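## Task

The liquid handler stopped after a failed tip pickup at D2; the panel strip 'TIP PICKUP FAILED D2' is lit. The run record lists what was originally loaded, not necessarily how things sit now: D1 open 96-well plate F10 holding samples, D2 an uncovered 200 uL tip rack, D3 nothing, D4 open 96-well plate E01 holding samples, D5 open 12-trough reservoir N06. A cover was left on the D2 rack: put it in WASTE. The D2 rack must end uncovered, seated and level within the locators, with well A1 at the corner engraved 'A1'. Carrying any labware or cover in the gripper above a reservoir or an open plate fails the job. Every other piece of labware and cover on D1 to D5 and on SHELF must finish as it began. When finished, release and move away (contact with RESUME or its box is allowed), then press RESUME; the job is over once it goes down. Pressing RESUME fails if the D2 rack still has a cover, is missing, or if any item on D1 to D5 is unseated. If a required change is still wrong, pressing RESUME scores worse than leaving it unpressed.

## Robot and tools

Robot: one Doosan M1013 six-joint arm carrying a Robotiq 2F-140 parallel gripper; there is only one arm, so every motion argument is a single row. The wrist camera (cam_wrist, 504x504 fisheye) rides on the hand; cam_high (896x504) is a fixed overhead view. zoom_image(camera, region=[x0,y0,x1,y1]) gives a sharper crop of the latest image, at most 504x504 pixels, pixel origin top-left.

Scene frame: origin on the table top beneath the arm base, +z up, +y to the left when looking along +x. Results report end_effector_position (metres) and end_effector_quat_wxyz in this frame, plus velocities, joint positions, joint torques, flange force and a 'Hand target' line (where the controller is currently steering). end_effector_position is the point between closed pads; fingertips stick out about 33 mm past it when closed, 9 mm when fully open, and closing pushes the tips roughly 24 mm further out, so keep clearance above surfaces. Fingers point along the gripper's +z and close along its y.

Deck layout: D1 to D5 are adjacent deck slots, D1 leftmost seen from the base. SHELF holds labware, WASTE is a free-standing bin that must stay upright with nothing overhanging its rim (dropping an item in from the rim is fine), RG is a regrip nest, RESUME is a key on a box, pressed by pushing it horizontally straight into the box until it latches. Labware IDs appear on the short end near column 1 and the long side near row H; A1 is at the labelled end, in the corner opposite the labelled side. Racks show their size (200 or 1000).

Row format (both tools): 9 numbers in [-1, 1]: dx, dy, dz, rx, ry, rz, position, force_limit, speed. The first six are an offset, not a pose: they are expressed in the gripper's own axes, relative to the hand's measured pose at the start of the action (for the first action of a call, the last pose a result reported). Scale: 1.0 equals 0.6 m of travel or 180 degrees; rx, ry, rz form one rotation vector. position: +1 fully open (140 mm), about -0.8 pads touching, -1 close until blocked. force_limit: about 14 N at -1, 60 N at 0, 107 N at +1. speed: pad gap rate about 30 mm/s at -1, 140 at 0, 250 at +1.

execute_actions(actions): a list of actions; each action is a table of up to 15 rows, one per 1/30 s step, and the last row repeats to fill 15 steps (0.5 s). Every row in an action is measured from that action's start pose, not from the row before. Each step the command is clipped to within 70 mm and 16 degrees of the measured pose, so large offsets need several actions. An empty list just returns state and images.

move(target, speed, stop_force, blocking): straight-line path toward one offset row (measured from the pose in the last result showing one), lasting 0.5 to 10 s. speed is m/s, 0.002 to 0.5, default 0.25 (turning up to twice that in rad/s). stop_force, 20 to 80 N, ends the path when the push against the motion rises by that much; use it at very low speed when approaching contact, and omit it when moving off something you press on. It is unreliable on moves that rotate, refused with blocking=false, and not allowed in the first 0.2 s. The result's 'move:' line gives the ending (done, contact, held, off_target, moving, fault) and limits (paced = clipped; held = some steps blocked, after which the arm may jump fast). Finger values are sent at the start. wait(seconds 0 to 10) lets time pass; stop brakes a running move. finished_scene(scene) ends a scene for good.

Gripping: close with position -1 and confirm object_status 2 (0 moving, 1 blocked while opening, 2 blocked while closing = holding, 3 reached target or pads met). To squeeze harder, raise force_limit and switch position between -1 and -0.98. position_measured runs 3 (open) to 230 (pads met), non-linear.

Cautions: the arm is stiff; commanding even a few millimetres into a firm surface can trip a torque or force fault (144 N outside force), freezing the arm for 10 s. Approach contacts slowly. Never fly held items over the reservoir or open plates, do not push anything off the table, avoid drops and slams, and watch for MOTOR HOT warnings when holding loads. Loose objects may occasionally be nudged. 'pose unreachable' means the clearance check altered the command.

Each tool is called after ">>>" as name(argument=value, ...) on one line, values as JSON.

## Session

>>> execute_actions(actions=[])

Scene clock: 0.00 s.
end_effector_position=(+1.1705, -0.0460, +0.3165) position_measured=3 object_status=3 end_effector_quat_wxyz=(+0.140, +0.392, +0.902, +0.110) end_effector_velocity=(-0.000, +0.000, -0.000) end_effector_angular_velocity=(+0.001, +0.001, -0.001)
Joint positions: [-0.079  0.963  0.524  0.133  1.331 -0.866]
Joint velocities: [0.    0.    0.    0.    0.001 0.001]
Joint torques (N m, as the joint torque sensors report them, + toward a larger angle): no reading
Flange force (N, the push that the arm receives, along the gripper's own x y z axes): no reading
Hand target: +1.171, -0.046, +0.316; +0.140, +0.392, +0.902, +0.110
camera_calibration (this result's frames):
cam_wrist: T_world_to_cam=[[0.624162, 0.726615, 0.287147, -0.781242], [0.466236, -0.641313, 0.609378, -0.770404], [0.626934, -0.246472, -0.739057, -0.326714], [0, 0, 0, 1]] pos_world=[1.05164, -0.00693417, 0.452339]

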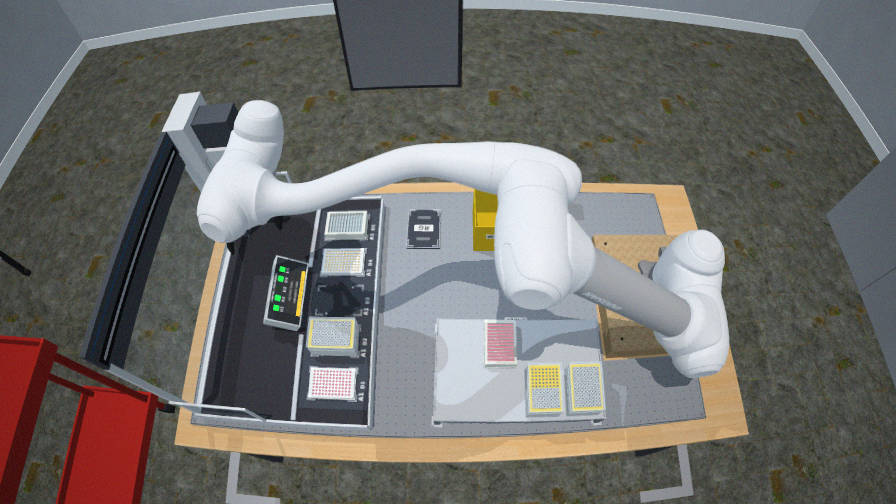

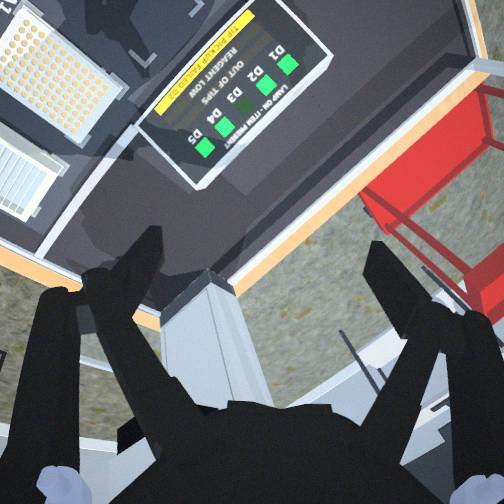

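>>> move(target=[0.5075,-0.097,-0.005,0.0725,0.0922,-0.258,0.5,0,0], speed=0.4)

>>> zoom_image(camera="cam_wrist", region=[130,130,400,330])

Scene clock: 1.67 s.
end_effector_position=(+0.9310, +0.1397, +0.2506) position_measured=66 object_status=3 end_effector_quat_wxyz=(-0.000, +0.000, +1.000, -0.000) end_effector_velocity=(-0.001, -0.000, +0.000) end_effector_angular_velocity=(-0.000, +0.001, +0.000)
Joint positions: [ 0.135  0.699  1.08   0.007  1.373 -1.463]
Joint velocities: [-0.    -0.     0.    -0.     0.002 -0.001]
Joint torques (N m, as the joint torque sensors report them, + toward a larger angle): [  -3.11 -100.11  -41.05    4.12   -0.09   -0.96]
Flange force (N, the push that the arm receives, along the gripper's own x y z axes): [12.6 1.5 -2.4]
Hand target: +0.931, +0.140, +0.251; -0.000, +0.000, +1.000, -0.000
Off the commanded pose: 0.000 m, 0 deg.
move: done
camera_calibration (this result's frames):
cam_wrist: T_world_to_cam=[[-0.0804256, 0.996734, -0.00728328, -0.0557245], [0.880239, 0.0744502, 0.468653, -0.949695], [0.467665, 0.0312807, -0.883352, -0.0338167], [0, 0, 0, 1]] pos_world=[0.847292, 0.127305, 0.4148]

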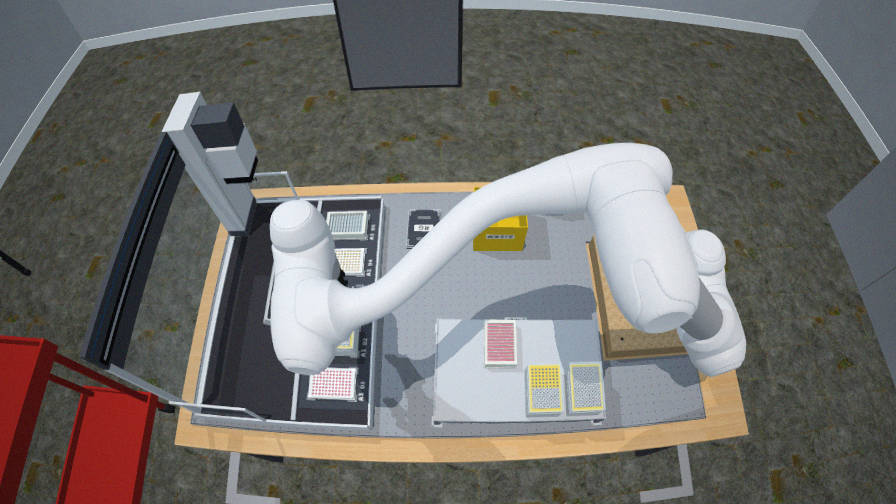

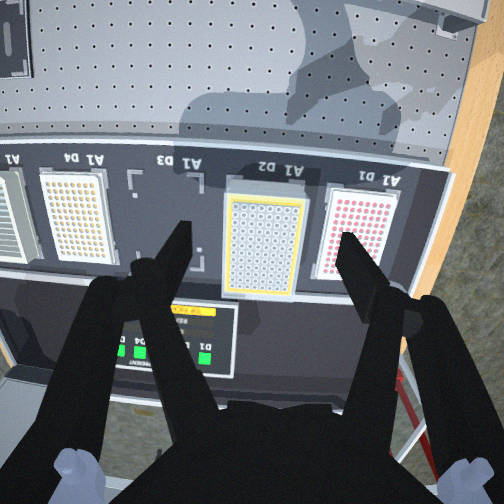

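Region (130, 130, 400, 330) of cam_wrist's 504x504 image, scaled by 1.867, with more detail than that image has; it fills the top 373 rows of this view, and the rest is white.

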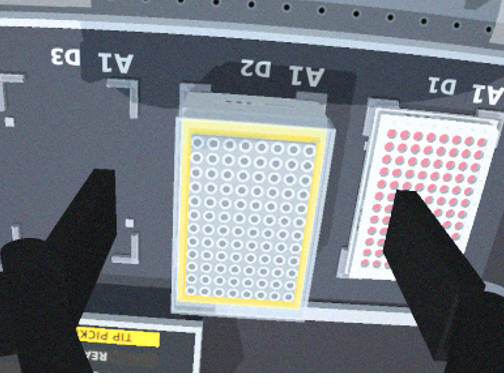

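>>> move(target=[-0.107,0.012,0.145,0,0,0,0.5,0,0], speed=0.2)

Scene clock: 2.67 s.
end_effector_position=(+0.9951, +0.1467, +0.1633) position_measured=66 object_status=3 end_effector_quat_wxyz=(-0.000, +0.001, +1.000, -0.000) end_effector_velocity=(+0.000, -0.001, +0.000) end_effector_angular_velocity=(+0.000, -0.000, -0.001)
Joint positions: [ 0.136  0.854  0.964  0.007  1.334 -1.462]
Joint velocities: [-0.001 -0.     0.    -0.    -0.     0.   ]
Joint torques (N m, as the joint torque sensors report them, + toward a larger angle): [  -3.08 -114.28  -41.88    4.2    -0.01   -1.07]
Flange force (N, the push that the arm receives, along the gripper's own x y z axes): [13.5 1.1 -2.7]
Hand target: +0.995, +0.147, +0.163; -0.000, +0.001, +1.000, -0.000
Off the commanded pose: 0.000 m, 0 deg.
move: done
camera_calibration (this result's frames):
cam_wrist: T_world_to_cam=[[-0.0804061, 0.996735, -0.0073363, -0.0582292], [0.880044, 0.0744448, 0.46902, -0.965588], [0.468035, 0.0312558, -0.883157, -0.141553], [0, 0, 0, 1]] pos_world=[0.91133, 0.134346, 0.32744]

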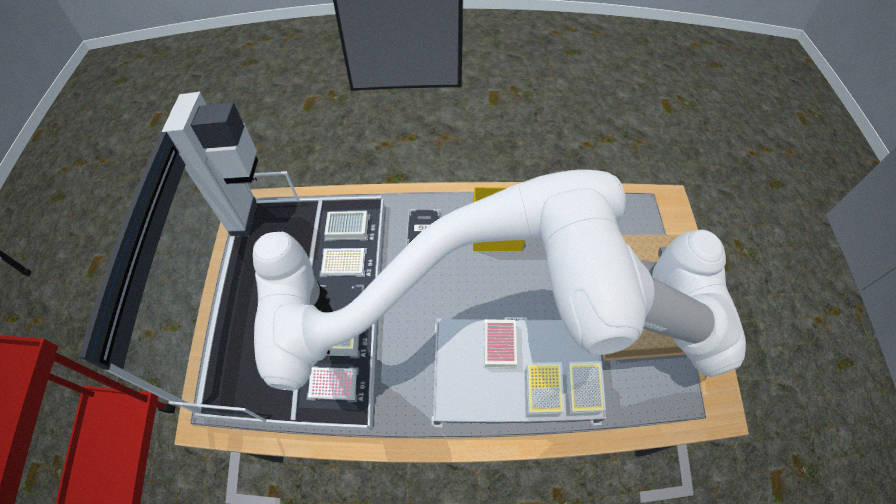

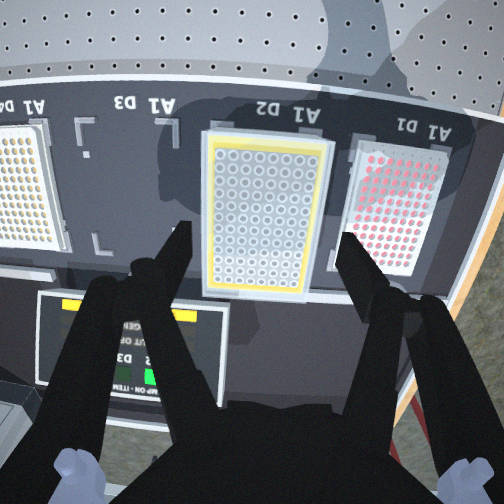

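>>> move(target=[0,0,0.042,0,0,0,0.5,0,0], speed=0.08)

>>> execute_actions(actions=[[[0,0,0,0,0,0,-1,-0.6,-0.3]]])

>>> move(target=[0,0,-0.08,0,0,0,-1,-0.6,-0.3], speed=0.1)

Scene clock: 3.47 s.
end_effector_position=(+0.9951, +0.1466, +0.1380) position_measured=66 object_status=3 end_effector_quat_wxyz=(-0.000, +0.001, +1.000, -0.000) end_effector_velocity=(-0.000, -0.000, +0.000) end_effector_angular_velocity=(-0.000, +0.001, +0.002)
Joint positions: [ 0.136  0.866  0.987  0.007  1.298 -1.462]
Joint velocities: [ 0.    -0.     0.    -0.     0.001 -0.002]
Joint torques (N m, as the joint torque sensors report them, + toward a larger angle): [  -3.65 -111.94  -40.65    4.05   -0.19   -0.91]
Flange force (N, the push that the arm receives, along the gripper's own x y z axes): [13.4 1.3 -3.0]
Hand target: +0.995, +0.147, +0.138; -0.000, +0.001, +1.000, -0.000
Off the commanded pose: 0.000 m, 0 deg.
move: done
camera_calibration (this result's frames):
cam_wrist: T_world_to_cam=[[-0.0803031, 0.996743, -0.0074038, -0.0584364], [0.880121, 0.0743902, 0.468885, -0.953674], [0.467909, 0.0311367, -0.883228, -0.163729], [0, 0, 0, 1]] pos_world=[0.911266, 0.134288, 0.302122]

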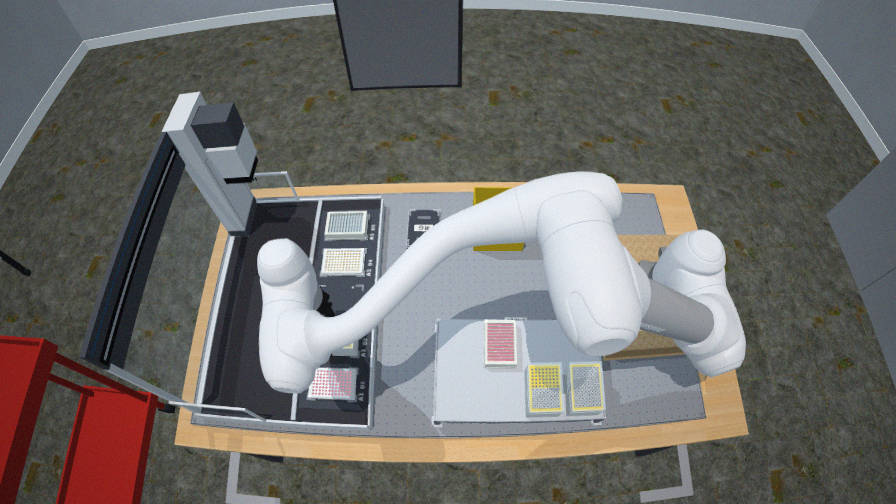

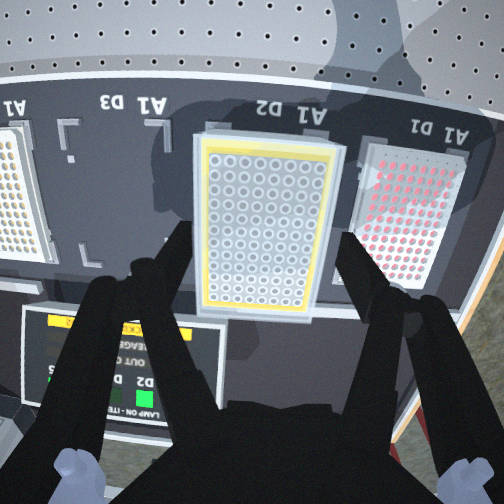

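Scene clock: 3.97 s.
end_effector_position=(+0.9951, +0.1465, +0.1380) position_measured=99 object_status=2 end_effector_quat_wxyz=(-0.000, +0.001, +1.000, -0.001) end_effector_velocity=(+0.001, +0.000, -0.000) end_effector_angular_velocity=(+0.002, -0.002, -0.002)
Joint positions: [ 0.136  0.866  0.987  0.006  1.298 -1.462]
Joint velocities: [-0.001  0.001 -0.     0.002 -0.002  0.001]
Joint torques (N m, as the joint torque sensors report them, + toward a larger angle): [ 30.36 -92.21 -31.37  16.3   -1.75  -0.92]
Flange force (N, the push that the arm receives, along the gripper's own x y z axes): [11.5 -32.7 -23.9]
Hand target: +0.995, +0.147, +0.138; -0.000, +0.001, +1.000, -0.000
Off the commanded pose: 0.000 m, 0 deg.
camera_calibration (this result's frames):
cam_wrist: T_world_to_cam=[[-0.0803507, 0.996737, -0.00773229, -0.0581891], [0.880099, 0.0745856, 0.468895, -0.953689], [0.467941, 0.0308708, -0.88322, -0.163726], [0, 0, 0, 1]] pos_world=[0.911279, 0.134185, 0.302123]

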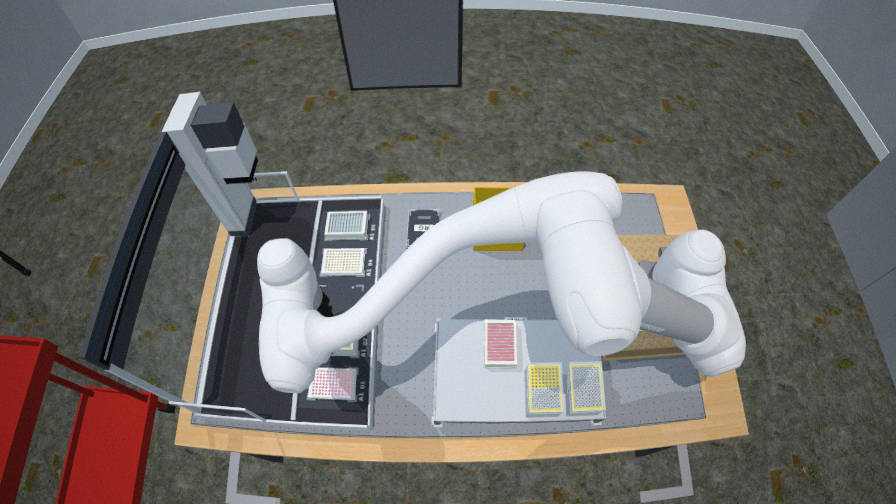

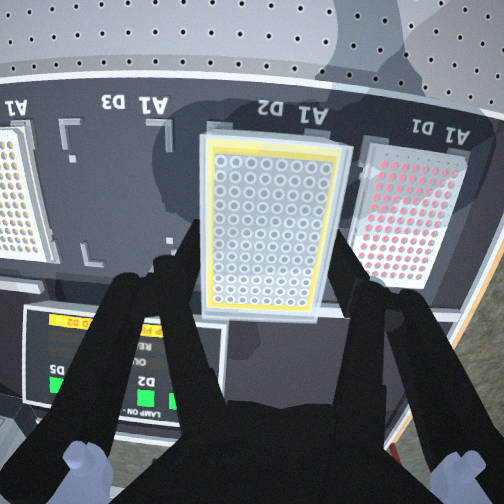

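Scene clock: 4.73 s.
end_effector_position=(+0.9952, +0.1466, +0.1862) position_measured=99 object_status=2 end_effector_quat_wxyz=(-0.000, +0.000, +1.000, -0.001) end_effector_velocity=(+0.000, -0.000, -0.001) end_effector_angular_velocity=(-0.000, +0.001, -0.000)
Joint positions: [ 0.136  0.844  0.94   0.006  1.368 -1.462]
Joint velocities: [-0.     0.001 -0.    -0.    -0.     0.   ]
Joint torques (N m, as the joint torque sensors report them, + toward a larger angle): [  -3.29 -110.68  -40.15    3.78    0.     -1.04]
Flange force (N, the push that the arm receives, along the gripper's own x y z axes): [9.4 1.4 -1.0]
Hand target: +0.995, +0.147, +0.186; -0.000, +0.000, +1.000, -0.001
Off the commanded pose: 0.000 m, 0 deg.
move: done
camera_calibration (this result's frames):
cam_wrist: T_world_to_cam=[[-0.0804551, 0.996728, -0.00772499, -0.0578366], [0.87995, 0.074665, 0.469163, -0.976377], [0.468205, 0.030949, -0.883078, -0.121455], [0, 0, 0, 1]] pos_world=[0.911375, 0.134307, 0.350379]

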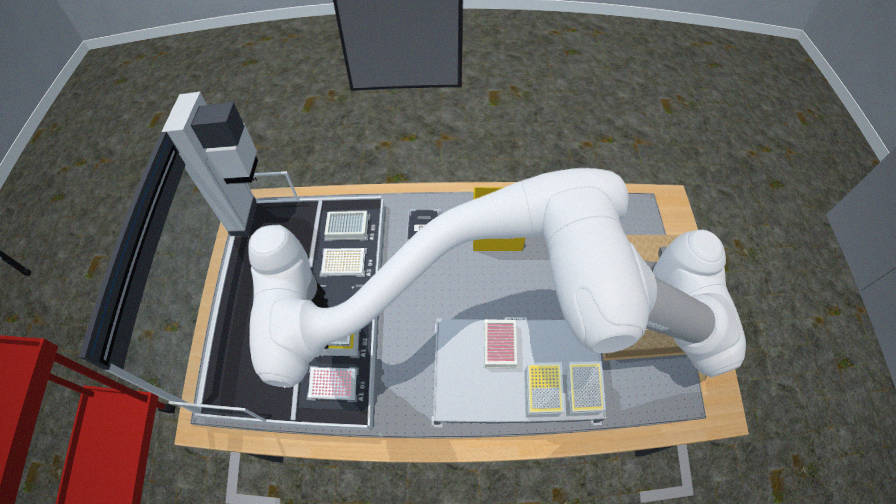

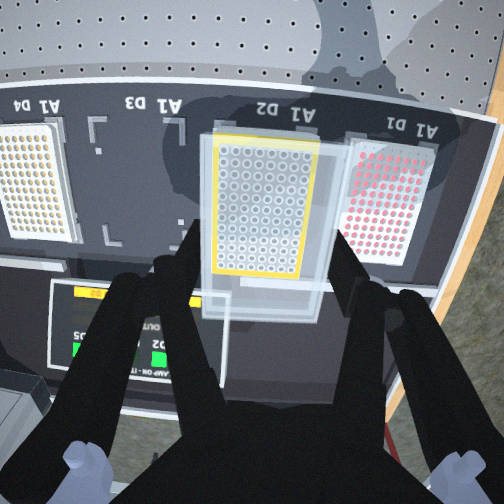

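>>> move(target=[0.36,-0.145,-0.15,0,0,0,-1,-0.6,-0.3], speed=0.45)

>>> move(target=[0.2,-0.45,-0.06,0,0,0,-1,-0.6,-0.3], speed=0.45)

Scene clock: 5.83 s.
end_effector_position=(+0.7797, +0.0596, +0.2771) position_measured=99 object_status=2 end_effector_quat_wxyz=(-0.000, +0.001, +1.000, -0.001) end_effector_velocity=(+0.001, +0.000, +0.000) end_effector_angular_velocity=(+0.001, -0.002, +0.001)
Joint positions: [ 0.055  0.427  1.468  0.005  1.257 -1.543]
Joint velocities: [-0.    -0.    -0.     0.001 -0.001 -0.001]
Joint torques (N m, as the joint torque sensors report them, + toward a larger angle): [ -3.26 -75.9  -41.36   4.04  -0.1   -0.85]
Flange force (N, the push that the arm receives, along the gripper's own x y z axes): [13.6 3.4 -2.6]
Hand target: +0.780, +0.060, +0.277; -0.000, +0.001, +1.000, -0.001
Off the commanded pose: 0.001 m, 0 deg.
move: done
camera_calibration (this result's frames):
cam_wrist: T_world_to_cam=[[-0.0803737, 0.996732, -0.0080368, 0.0122289], [0.879874, 0.0747345, 0.469294, -0.822834], [0.468361, 0.0306475, -0.883006, 0.0623115], [0, 0, 0, 1]] pos_world=[0.695789, 0.0473954, 0.441271]

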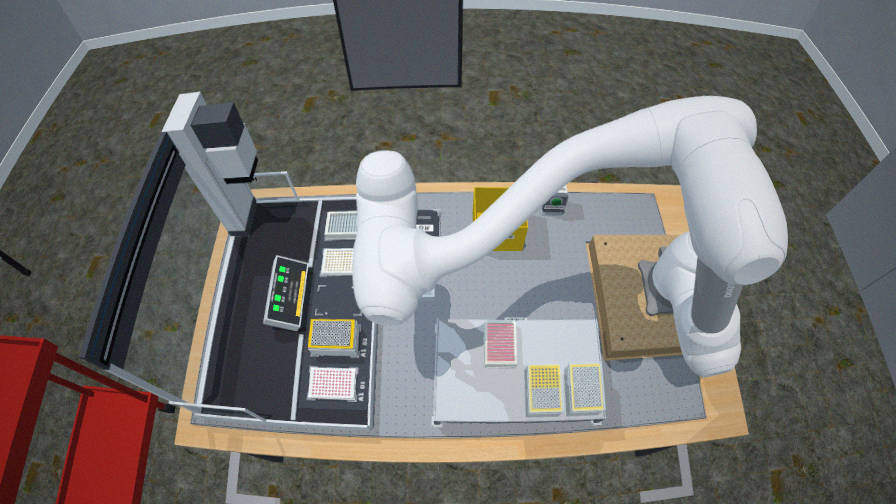

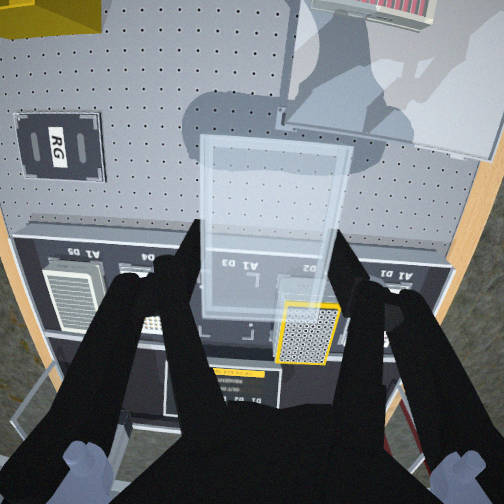

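Scene clock: 6.93 s.
end_effector_position=(+0.6599, -0.2108, +0.3142) position_measured=99 object_status=2 end_effector_quat_wxyz=(+0.000, +0.000, +1.000, -0.001) end_effector_velocity=(+0.002, -0.000, +0.001) end_effector_angular_velocity=(-0.000, -0.004, -0.000)
Joint positions: [-0.333  0.273  1.614  0.     1.265 -1.93 ]
Joint velocities: [ 0.    -0.    -0.002  0.001 -0.002  0.   ]
Joint torques (N m, as the joint torque sensors report them, + toward a larger angle): [ -3.85 -62.08 -40.49   3.8   -0.21  -1.14]
Flange force (N, the push that the arm receives, along the gripper's own x y z axes): [5.5 8.5 -1.6]
Hand target: +0.660, -0.211, +0.314; +0.000, +0.001, +1.000, -0.001
Off the commanded pose: 0.001 m, 0 deg.
move: done
camera_calibration (this result's frames):
cam_wrist: T_world_to_cam=[[-0.080592, 0.996709, -0.00871259, 0.272768], [0.879718, 0.0752365, 0.469506, -0.71448], [0.468617, 0.0301738, -0.882886, 0.159077], [0, 0, 0, 1]] pos_world=[0.575978, -0.222915, 0.478276]

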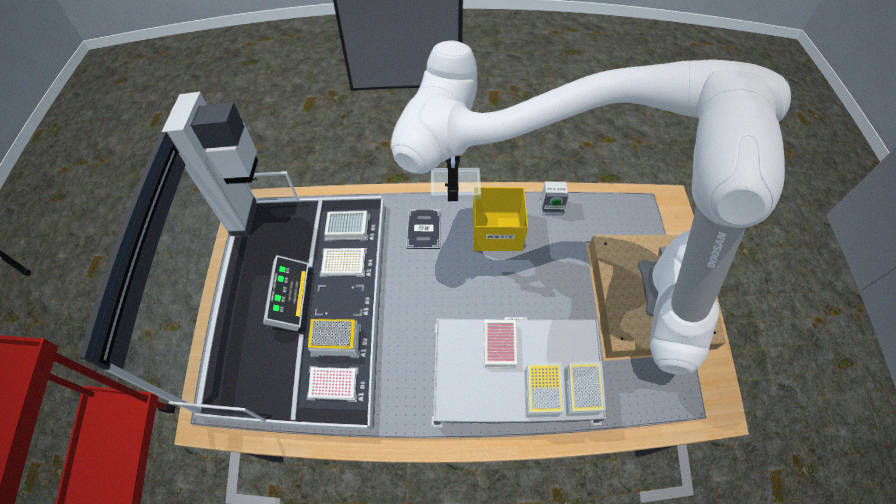

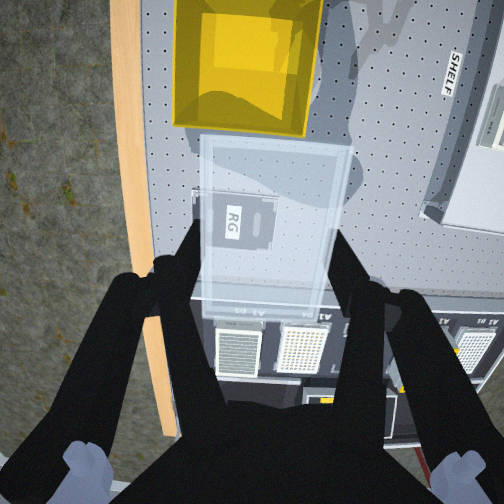

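>>> move(target=[0.2265,-0.045,0.17,0,0,0,-1,-0.6,-0.3], speed=0.3)

>>> move(target=[0,0,0.1,0,0,0,-1,-0.6,-0.3], speed=0.1)

Scene clock: 8.00 s.
end_effector_position=(+0.5239, -0.2384, +0.2126) position_measured=99 object_status=2 end_effector_quat_wxyz=(+0.000, +0.000, +1.000, -0.001) end_effector_velocity=(+0.000, -0.000, -0.000) end_effector_angular_velocity=(+0.000, -0.002, -0.000)
Joint positions: [-0.459  0.164  1.95  -0.002  1.038 -2.055]
Joint velocities: [-0.    -0.     0.     0.001 -0.002 -0.001]
Joint torques (N m, as the joint torque sensors report them, + toward a larger angle): [ -2.24 -47.98 -36.33   3.74  -0.13  -0.92]
Flange force (N, the push that the arm receives, along the gripper's own x y z axes): [3.4 6.6 -3.0]
Hand target: +0.524, -0.238, +0.213; +0.000, +0.001, +1.000, -0.001
Off the commanded pose: 0.001 m, 0 deg.
move: done
camera_calibration (this result's frames):
cam_wrist: T_world_to_cam=[[-0.0804244, 0.996718, -0.0092351, 0.288511], [0.879703, 0.0753329, 0.469518, -0.545037], [0.468673, 0.0296366, -0.882874, 0.133846], [0, 0, 0, 1]] pos_world=[0.439944, -0.250472, 0.376738]

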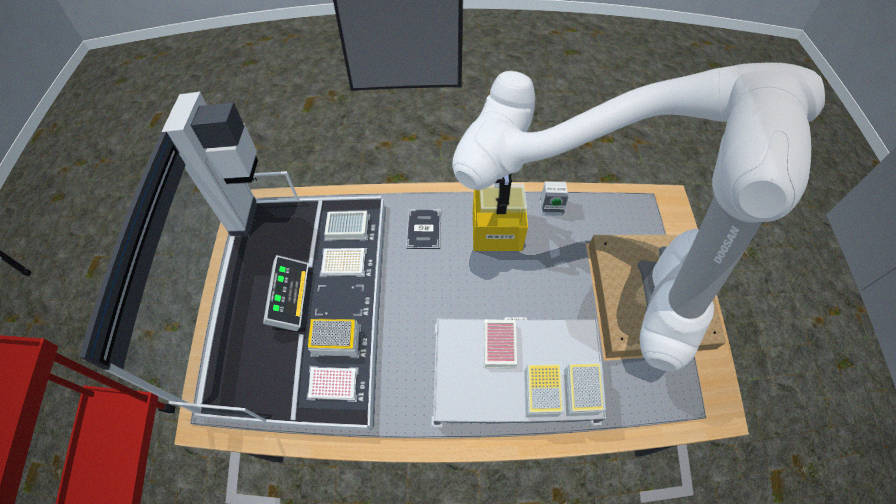

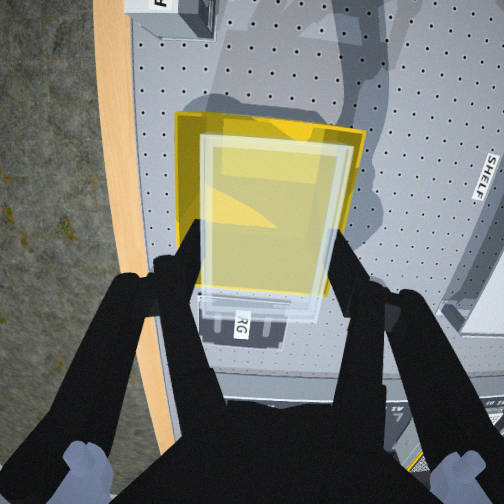

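Scene clock: 8.90 s.
end_effector_position=(+0.5237, -0.2386, +0.1525) position_measured=99 object_status=2 end_effector_quat_wxyz=(+0.000, +0.001, +1.000, -0.001) end_effector_velocity=(+0.000, -0.000, -0.000) end_effector_angular_velocity=(-0.000, -0.000, +0.000)
Joint positions: [-0.46   0.223  2.007 -0.002  0.923 -2.055]
Joint velocities: [-0.     0.    -0.    -0.    -0.001 -0.   ]
Joint torques (N m, as the joint torque sensors report them, + toward a larger angle): [ -2.91 -50.09 -33.99   3.22  -0.03  -0.88]
Flange force (N, the push that the arm receives, along the gripper's own x y z axes): [4.8 8.6 -5.0]
Hand target: +0.524, -0.239, +0.153; +0.000, +0.001, +1.000, -0.001
Off the commanded pose: 0.000 m, 0 deg.
move: done
camera_calibration (this result's frames):
cam_wrist: T_world_to_cam=[[-0.0802489, 0.996732, -0.00920339, 0.288021], [0.879799, 0.0751683, 0.469365, -0.516702], [0.468523, 0.0295689, -0.882956, 0.0809212], [0, 0, 0, 1]] pos_world=[0.439794, -0.250633, 0.316622]

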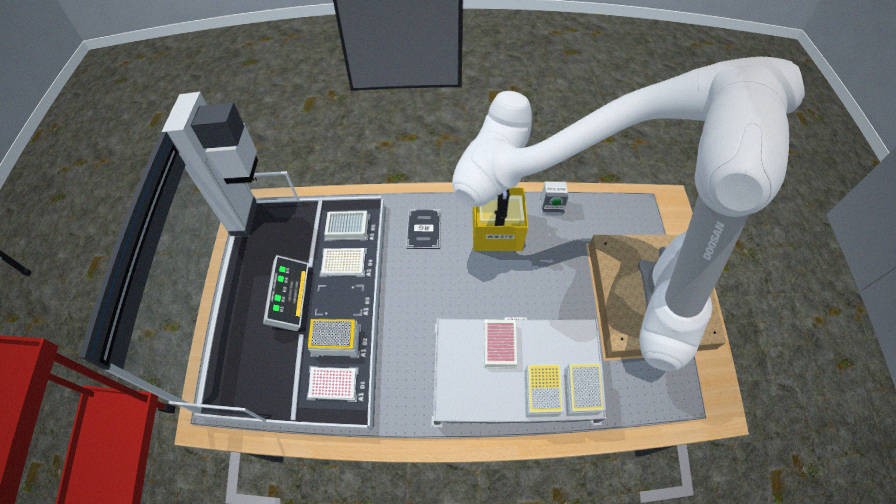

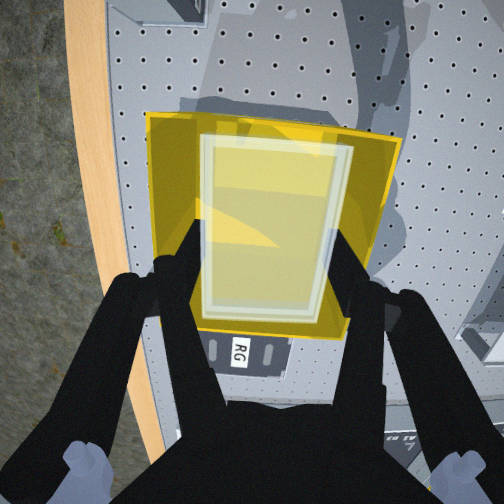

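>>> execute_actions(actions=[[[0,0,0,0,0,0,0.42,0,0]]])

>>> move(target=[0,0,-0.11,0,0,0,0.42,0,0], speed=0.3)

>>> move(target=[0.3,0.07,0.03,0,0,0.5,0.2,0,0], speed=0.5)

>>> zoom_image(camera="cam_high", region=[295,300,385,410])

>>> zoom_image(camera="cam_high", region=[305,200,395,310])

Scene clock: 9.53 s.
end_effector_position=(+0.5237, -0.2386, +0.1525) position_measured=76 object_status=3 end_effector_quat_wxyz=(+0.000, +0.001, +1.000, -0.001) end_effector_velocity=(-0.000, +0.000, -0.000) end_effector_angular_velocity=(+0.000, +0.000, +0.000)
Joint positions: [-0.46   0.223  2.007 -0.002  0.923 -2.055]
Joint velocities: [ 0. -0.  0.  0.  0. -0.]
Joint torques (N m, as the joint torque sensors report them, + toward a larger angle): [ -1.98 -49.03 -33.83   3.25  -0.26  -0.87]
Flange force (N, the push that the arm receives, along the gripper's own x y z axes): [6.7 7.5 -6.4]
Hand target: +0.524, -0.239, +0.152; +0.000, +0.001, +1.000, -0.001
Off the commanded pose: 0.000 m, 0 deg.
camera_calibration (this result's frames):
cam_wrist: T_world_to_cam=[[-0.0802513, 0.996732, -0.00921391, 0.288027], [0.879796, 0.0751752, 0.469369, -0.516701], [0.468528, 0.0295611, -0.882954, 0.0809156], [0, 0, 0, 1]] pos_world=[0.439795, -0.250635, 0.316622]

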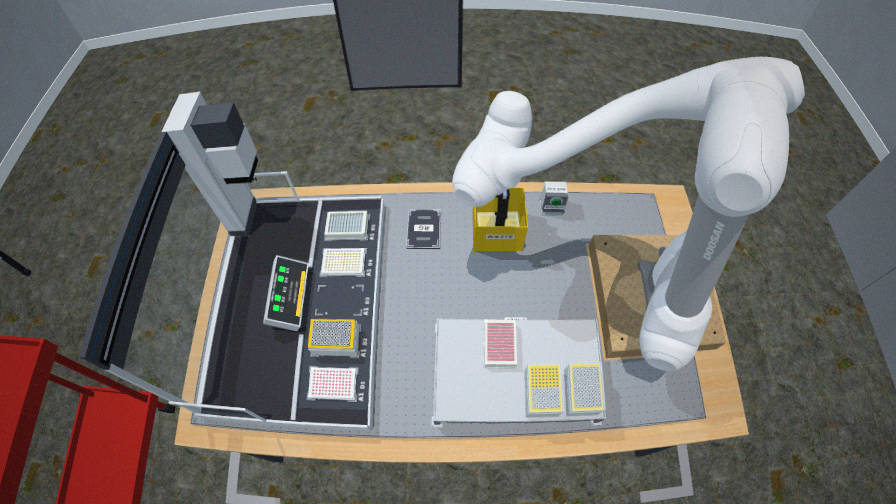

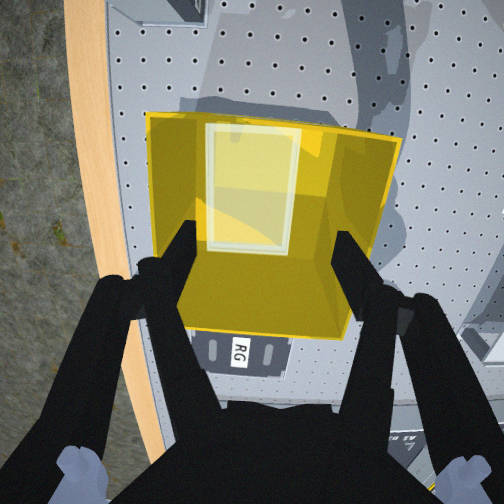

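Scene clock: 10.23 s.
end_effector_position=(+0.5238, -0.2384, +0.2185) position_measured=76 object_status=3 end_effector_quat_wxyz=(+0.000, +0.000, +1.000, -0.001) end_effector_velocity=(+0.000, -0.000, +0.000) end_effector_angular_velocity=(-0.000, -0.001, -0.002)
Joint positions: [-0.459  0.159  1.944 -0.002  1.049 -2.056]
Joint velocities: [-0.001 -0.001  0.     0.    -0.001  0.001]
Joint torques (N m, as the joint torque sensors report them, + toward a larger angle): [ -2.61 -47.66 -37.03   3.47  -0.05  -0.96]
Flange force (N, the push that the arm receives, along the gripper's own x y z axes): [4.4 8.0 -3.0]
Hand target: +0.524, -0.238, +0.219; +0.000, +0.001, +1.000, -0.001
Off the commanded pose: 0.000 m, 0 deg.
move: done
camera_calibration (this result's frames):
cam_wrist: T_world_to_cam=[[-0.080424, 0.996719, -0.00916613, 0.288515], [0.879785, 0.0753052, 0.469369, -0.547763], [0.46852, 0.0296843, -0.882954, 0.139206], [0, 0, 0, 1]] pos_world=[0.439896, -0.250451, 0.38266]

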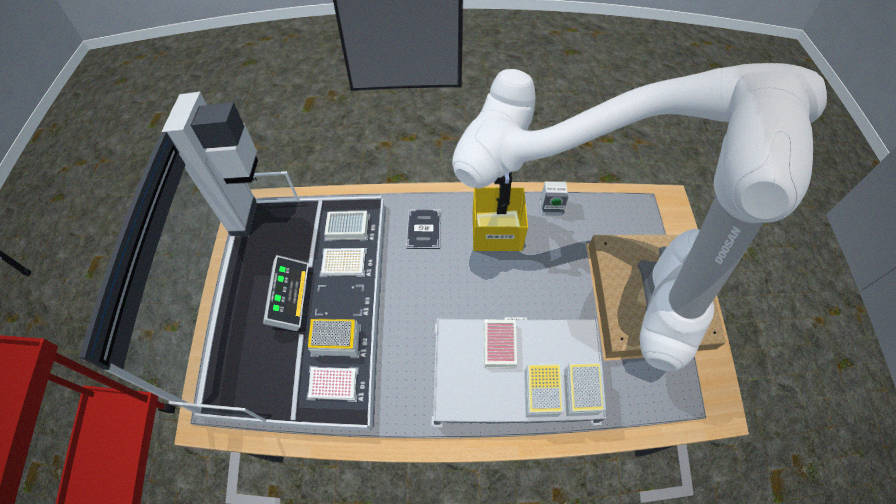

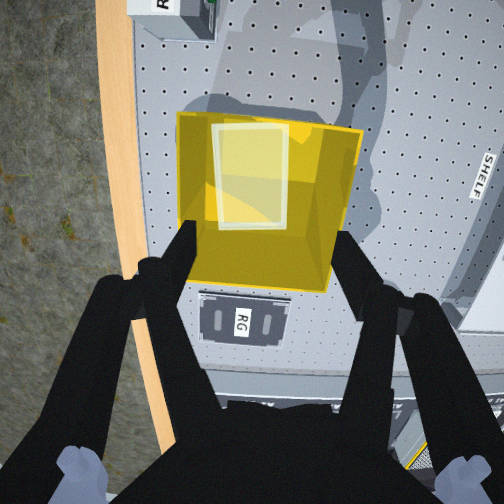

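Scene clock: 12.27 s.
end_effector_position=(+0.3438, -0.1969, +0.2010) position_measured=104 object_status=3 end_effector_quat_wxyz=(+0.001, +0.708, +0.707, -0.001) end_effector_velocity=(+0.000, +0.000, +0.000) end_effector_angular_velocity=(-0.000, -0.001, +0.000)
Joint positions: [-0.578 -0.114  2.257 -0.003  1.008 -0.602]
Joint velocities: [ 0.001 -0.001 -0.     0.     0.     0.001]
Joint torques (N m, as the joint torque sensors report them, + toward a larger angle): [ -2.13 -18.53 -35.88   3.41  -0.25  -0.99]
Flange force (N, the push that the arm receives, along the gripper's own x y z axes): [9.4 -2.9 -4.4]
Hand target: +0.344, -0.197, +0.201; +0.001, +0.707, +0.707, -0.001
Off the commanded pose: 0.001 m, 0 deg.
move: done
camera_calibration (this result's frames):
cam_wrist: T_world_to_cam=[[0.996755, 0.0802476, -0.0063521, -0.318808], [0.0737335, -0.878477, 0.472061, -0.295488], [0.0323016, -0.470998, -0.881543, 0.257949], [0, 0, 0, 1]] pos_world=[0.331228, -0.112502, 0.364856]

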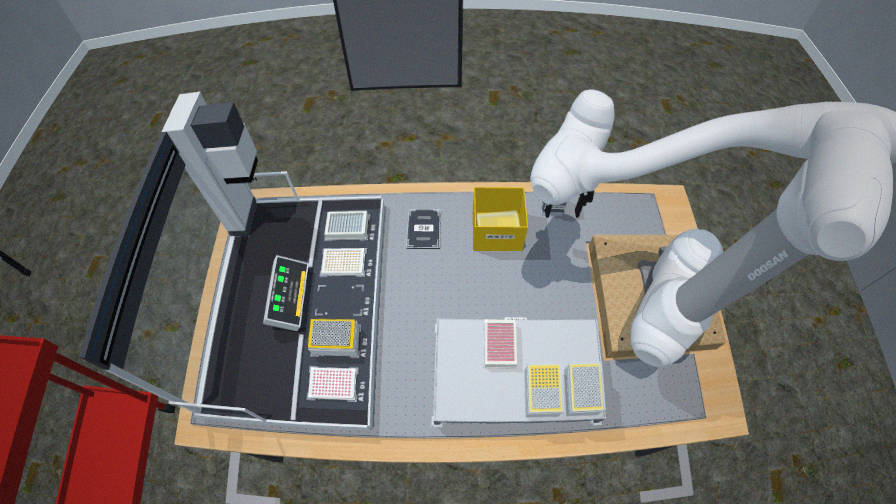

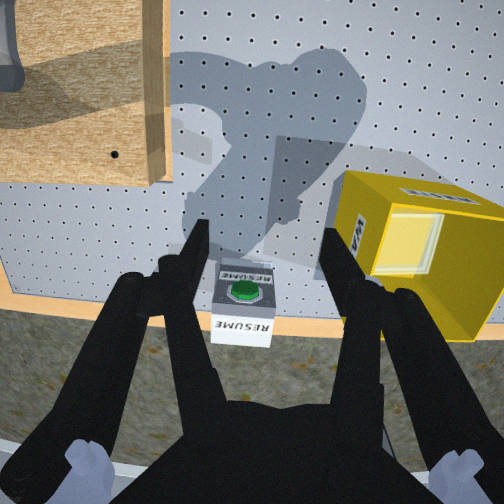

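Region (295, 300, 385, 410) of cam_high's 896x504 image, scaled by 4.582, with more detail than that image has; it fills the left 412 columns of this view, and the rest is white.

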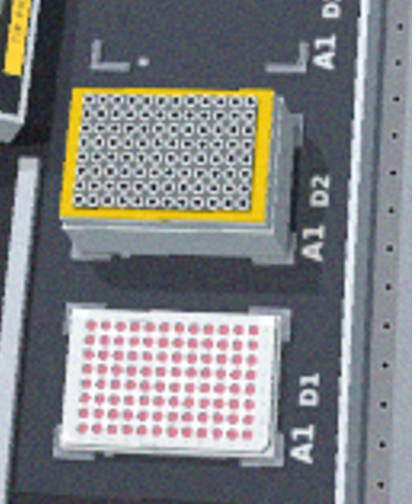

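Region (305, 200, 395, 310) of cam_high's 896x504 image, scaled by 4.582, with more detail than that image has; it fills the left 412 columns of this view, and the rest is white.

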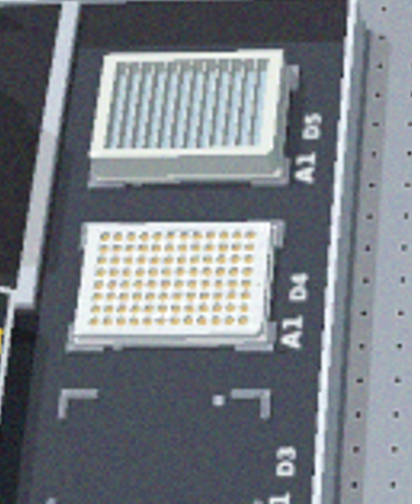

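>>> move(target=[-0.105,-0.012,0.15,0,-0.055,0,-1,0,1], speed=0.13)

>>> move(target=[-0.082,0,0.0144,0,0,0,-1,0,1], speed=0.02, stop_force=30)

Scene clock: 13.57 s.
end_effector_position=(+0.3364, -0.2602, +0.1111) position_measured=233 object_status=3 end_effector_quat_wxyz=(+0.062, +0.705, +0.704, -0.062) end_effector_velocity=(-0.000, +0.001, -0.000) end_effector_angular_velocity=(+0.000, +0.001, +0.001)
Joint positions: [-0.601  0.01   2.362 -0.225  0.689 -0.459]
Joint velocities: [ 0.002  0.     0.    -0.     0.001  0.001]
Joint torques (N m, as the joint torque sensors report them, + toward a larger angle): [ -4.67 -25.12 -29.01   2.59  -0.43  -0.92]
Flange force (N, the push that the arm receives, along the gripper's own x y z axes): [12.9 2.6 -7.9]
Hand target: +0.336, -0.260, +0.111; +0.062, +0.705, +0.704, -0.062
Off the commanded pose: 0.000 m, 0 deg.
move: done
camera_calibration (this result's frames):
cam_wrist: T_world_to_cam=[[0.996778, 0.0776557, -0.0200838, -0.306063], [0.0735137, -0.784293, 0.61602, -0.299542], [0.0320859, -0.615511, -0.787475, 0.101101], [0, 0, 0, 1]] pos_world=[0.323853, -0.148933, 0.257992]

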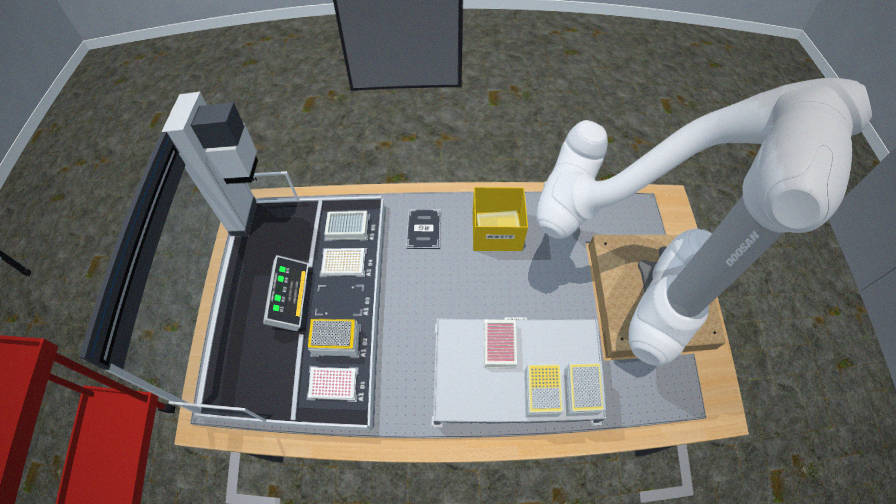

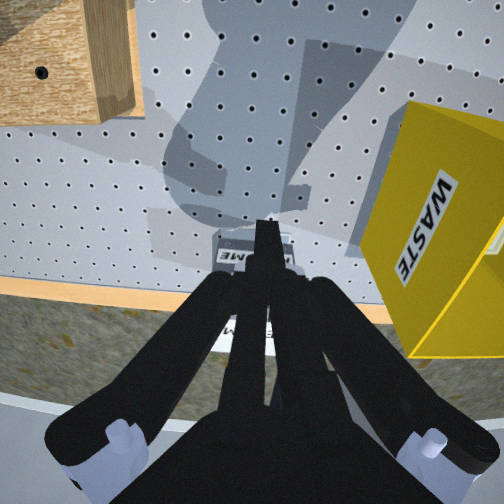

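Scene clock: 14.50 s.
end_effector_position=(+0.3364, -0.2787, +0.1111) position_measured=233 object_status=3 end_effector_quat_wxyz=(+0.062, +0.705, +0.704, -0.062) end_effector_velocity=(+0.000, -0.000, +0.000) end_effector_angular_velocity=(-0.001, -0.002, -0.002)
Joint positions: [-0.638  0.026  2.346 -0.221  0.684 -0.499]
Joint velocities: [-0.001 -0.001 -0.    -0.    -0.001  0.002]
Joint torques (N m, as the joint torque sensors report them, + toward a larger angle): [ -2.16 -25.94 -29.91   2.39  -0.49  -0.98]
Flange force (N, the push that the arm receives, along the gripper's own x y z axes): [9.0 -3.0 -8.1]
move: unfinished (the scene ended)
camera_calibration (this result's frames):
cam_wrist: T_world_to_cam=[[0.99678, 0.0776379, -0.0200479, -0.304655], [0.0734735, -0.784218, 0.61612, -0.314013], [0.0321124, -0.615609, -0.787397, 0.0897273], [0, 0, 0, 1]] pos_world=[0.323864, -0.167365, 0.258013]
The task's run has ended: the event that ends the task has happened.

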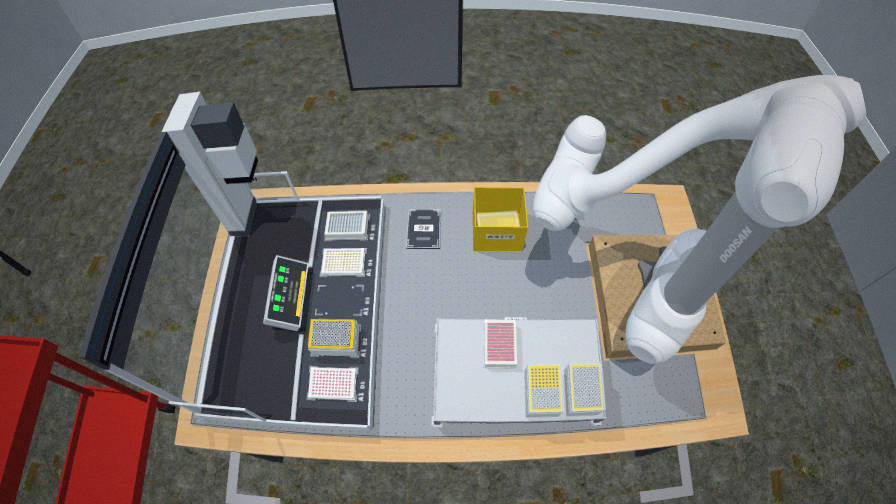

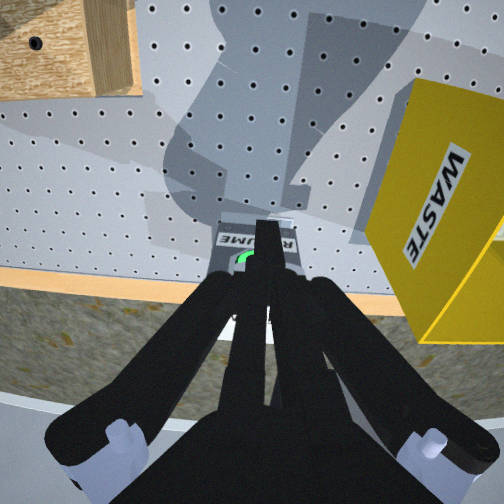

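>>> finished_scene(scene=2)

The scene is finished: the task was done.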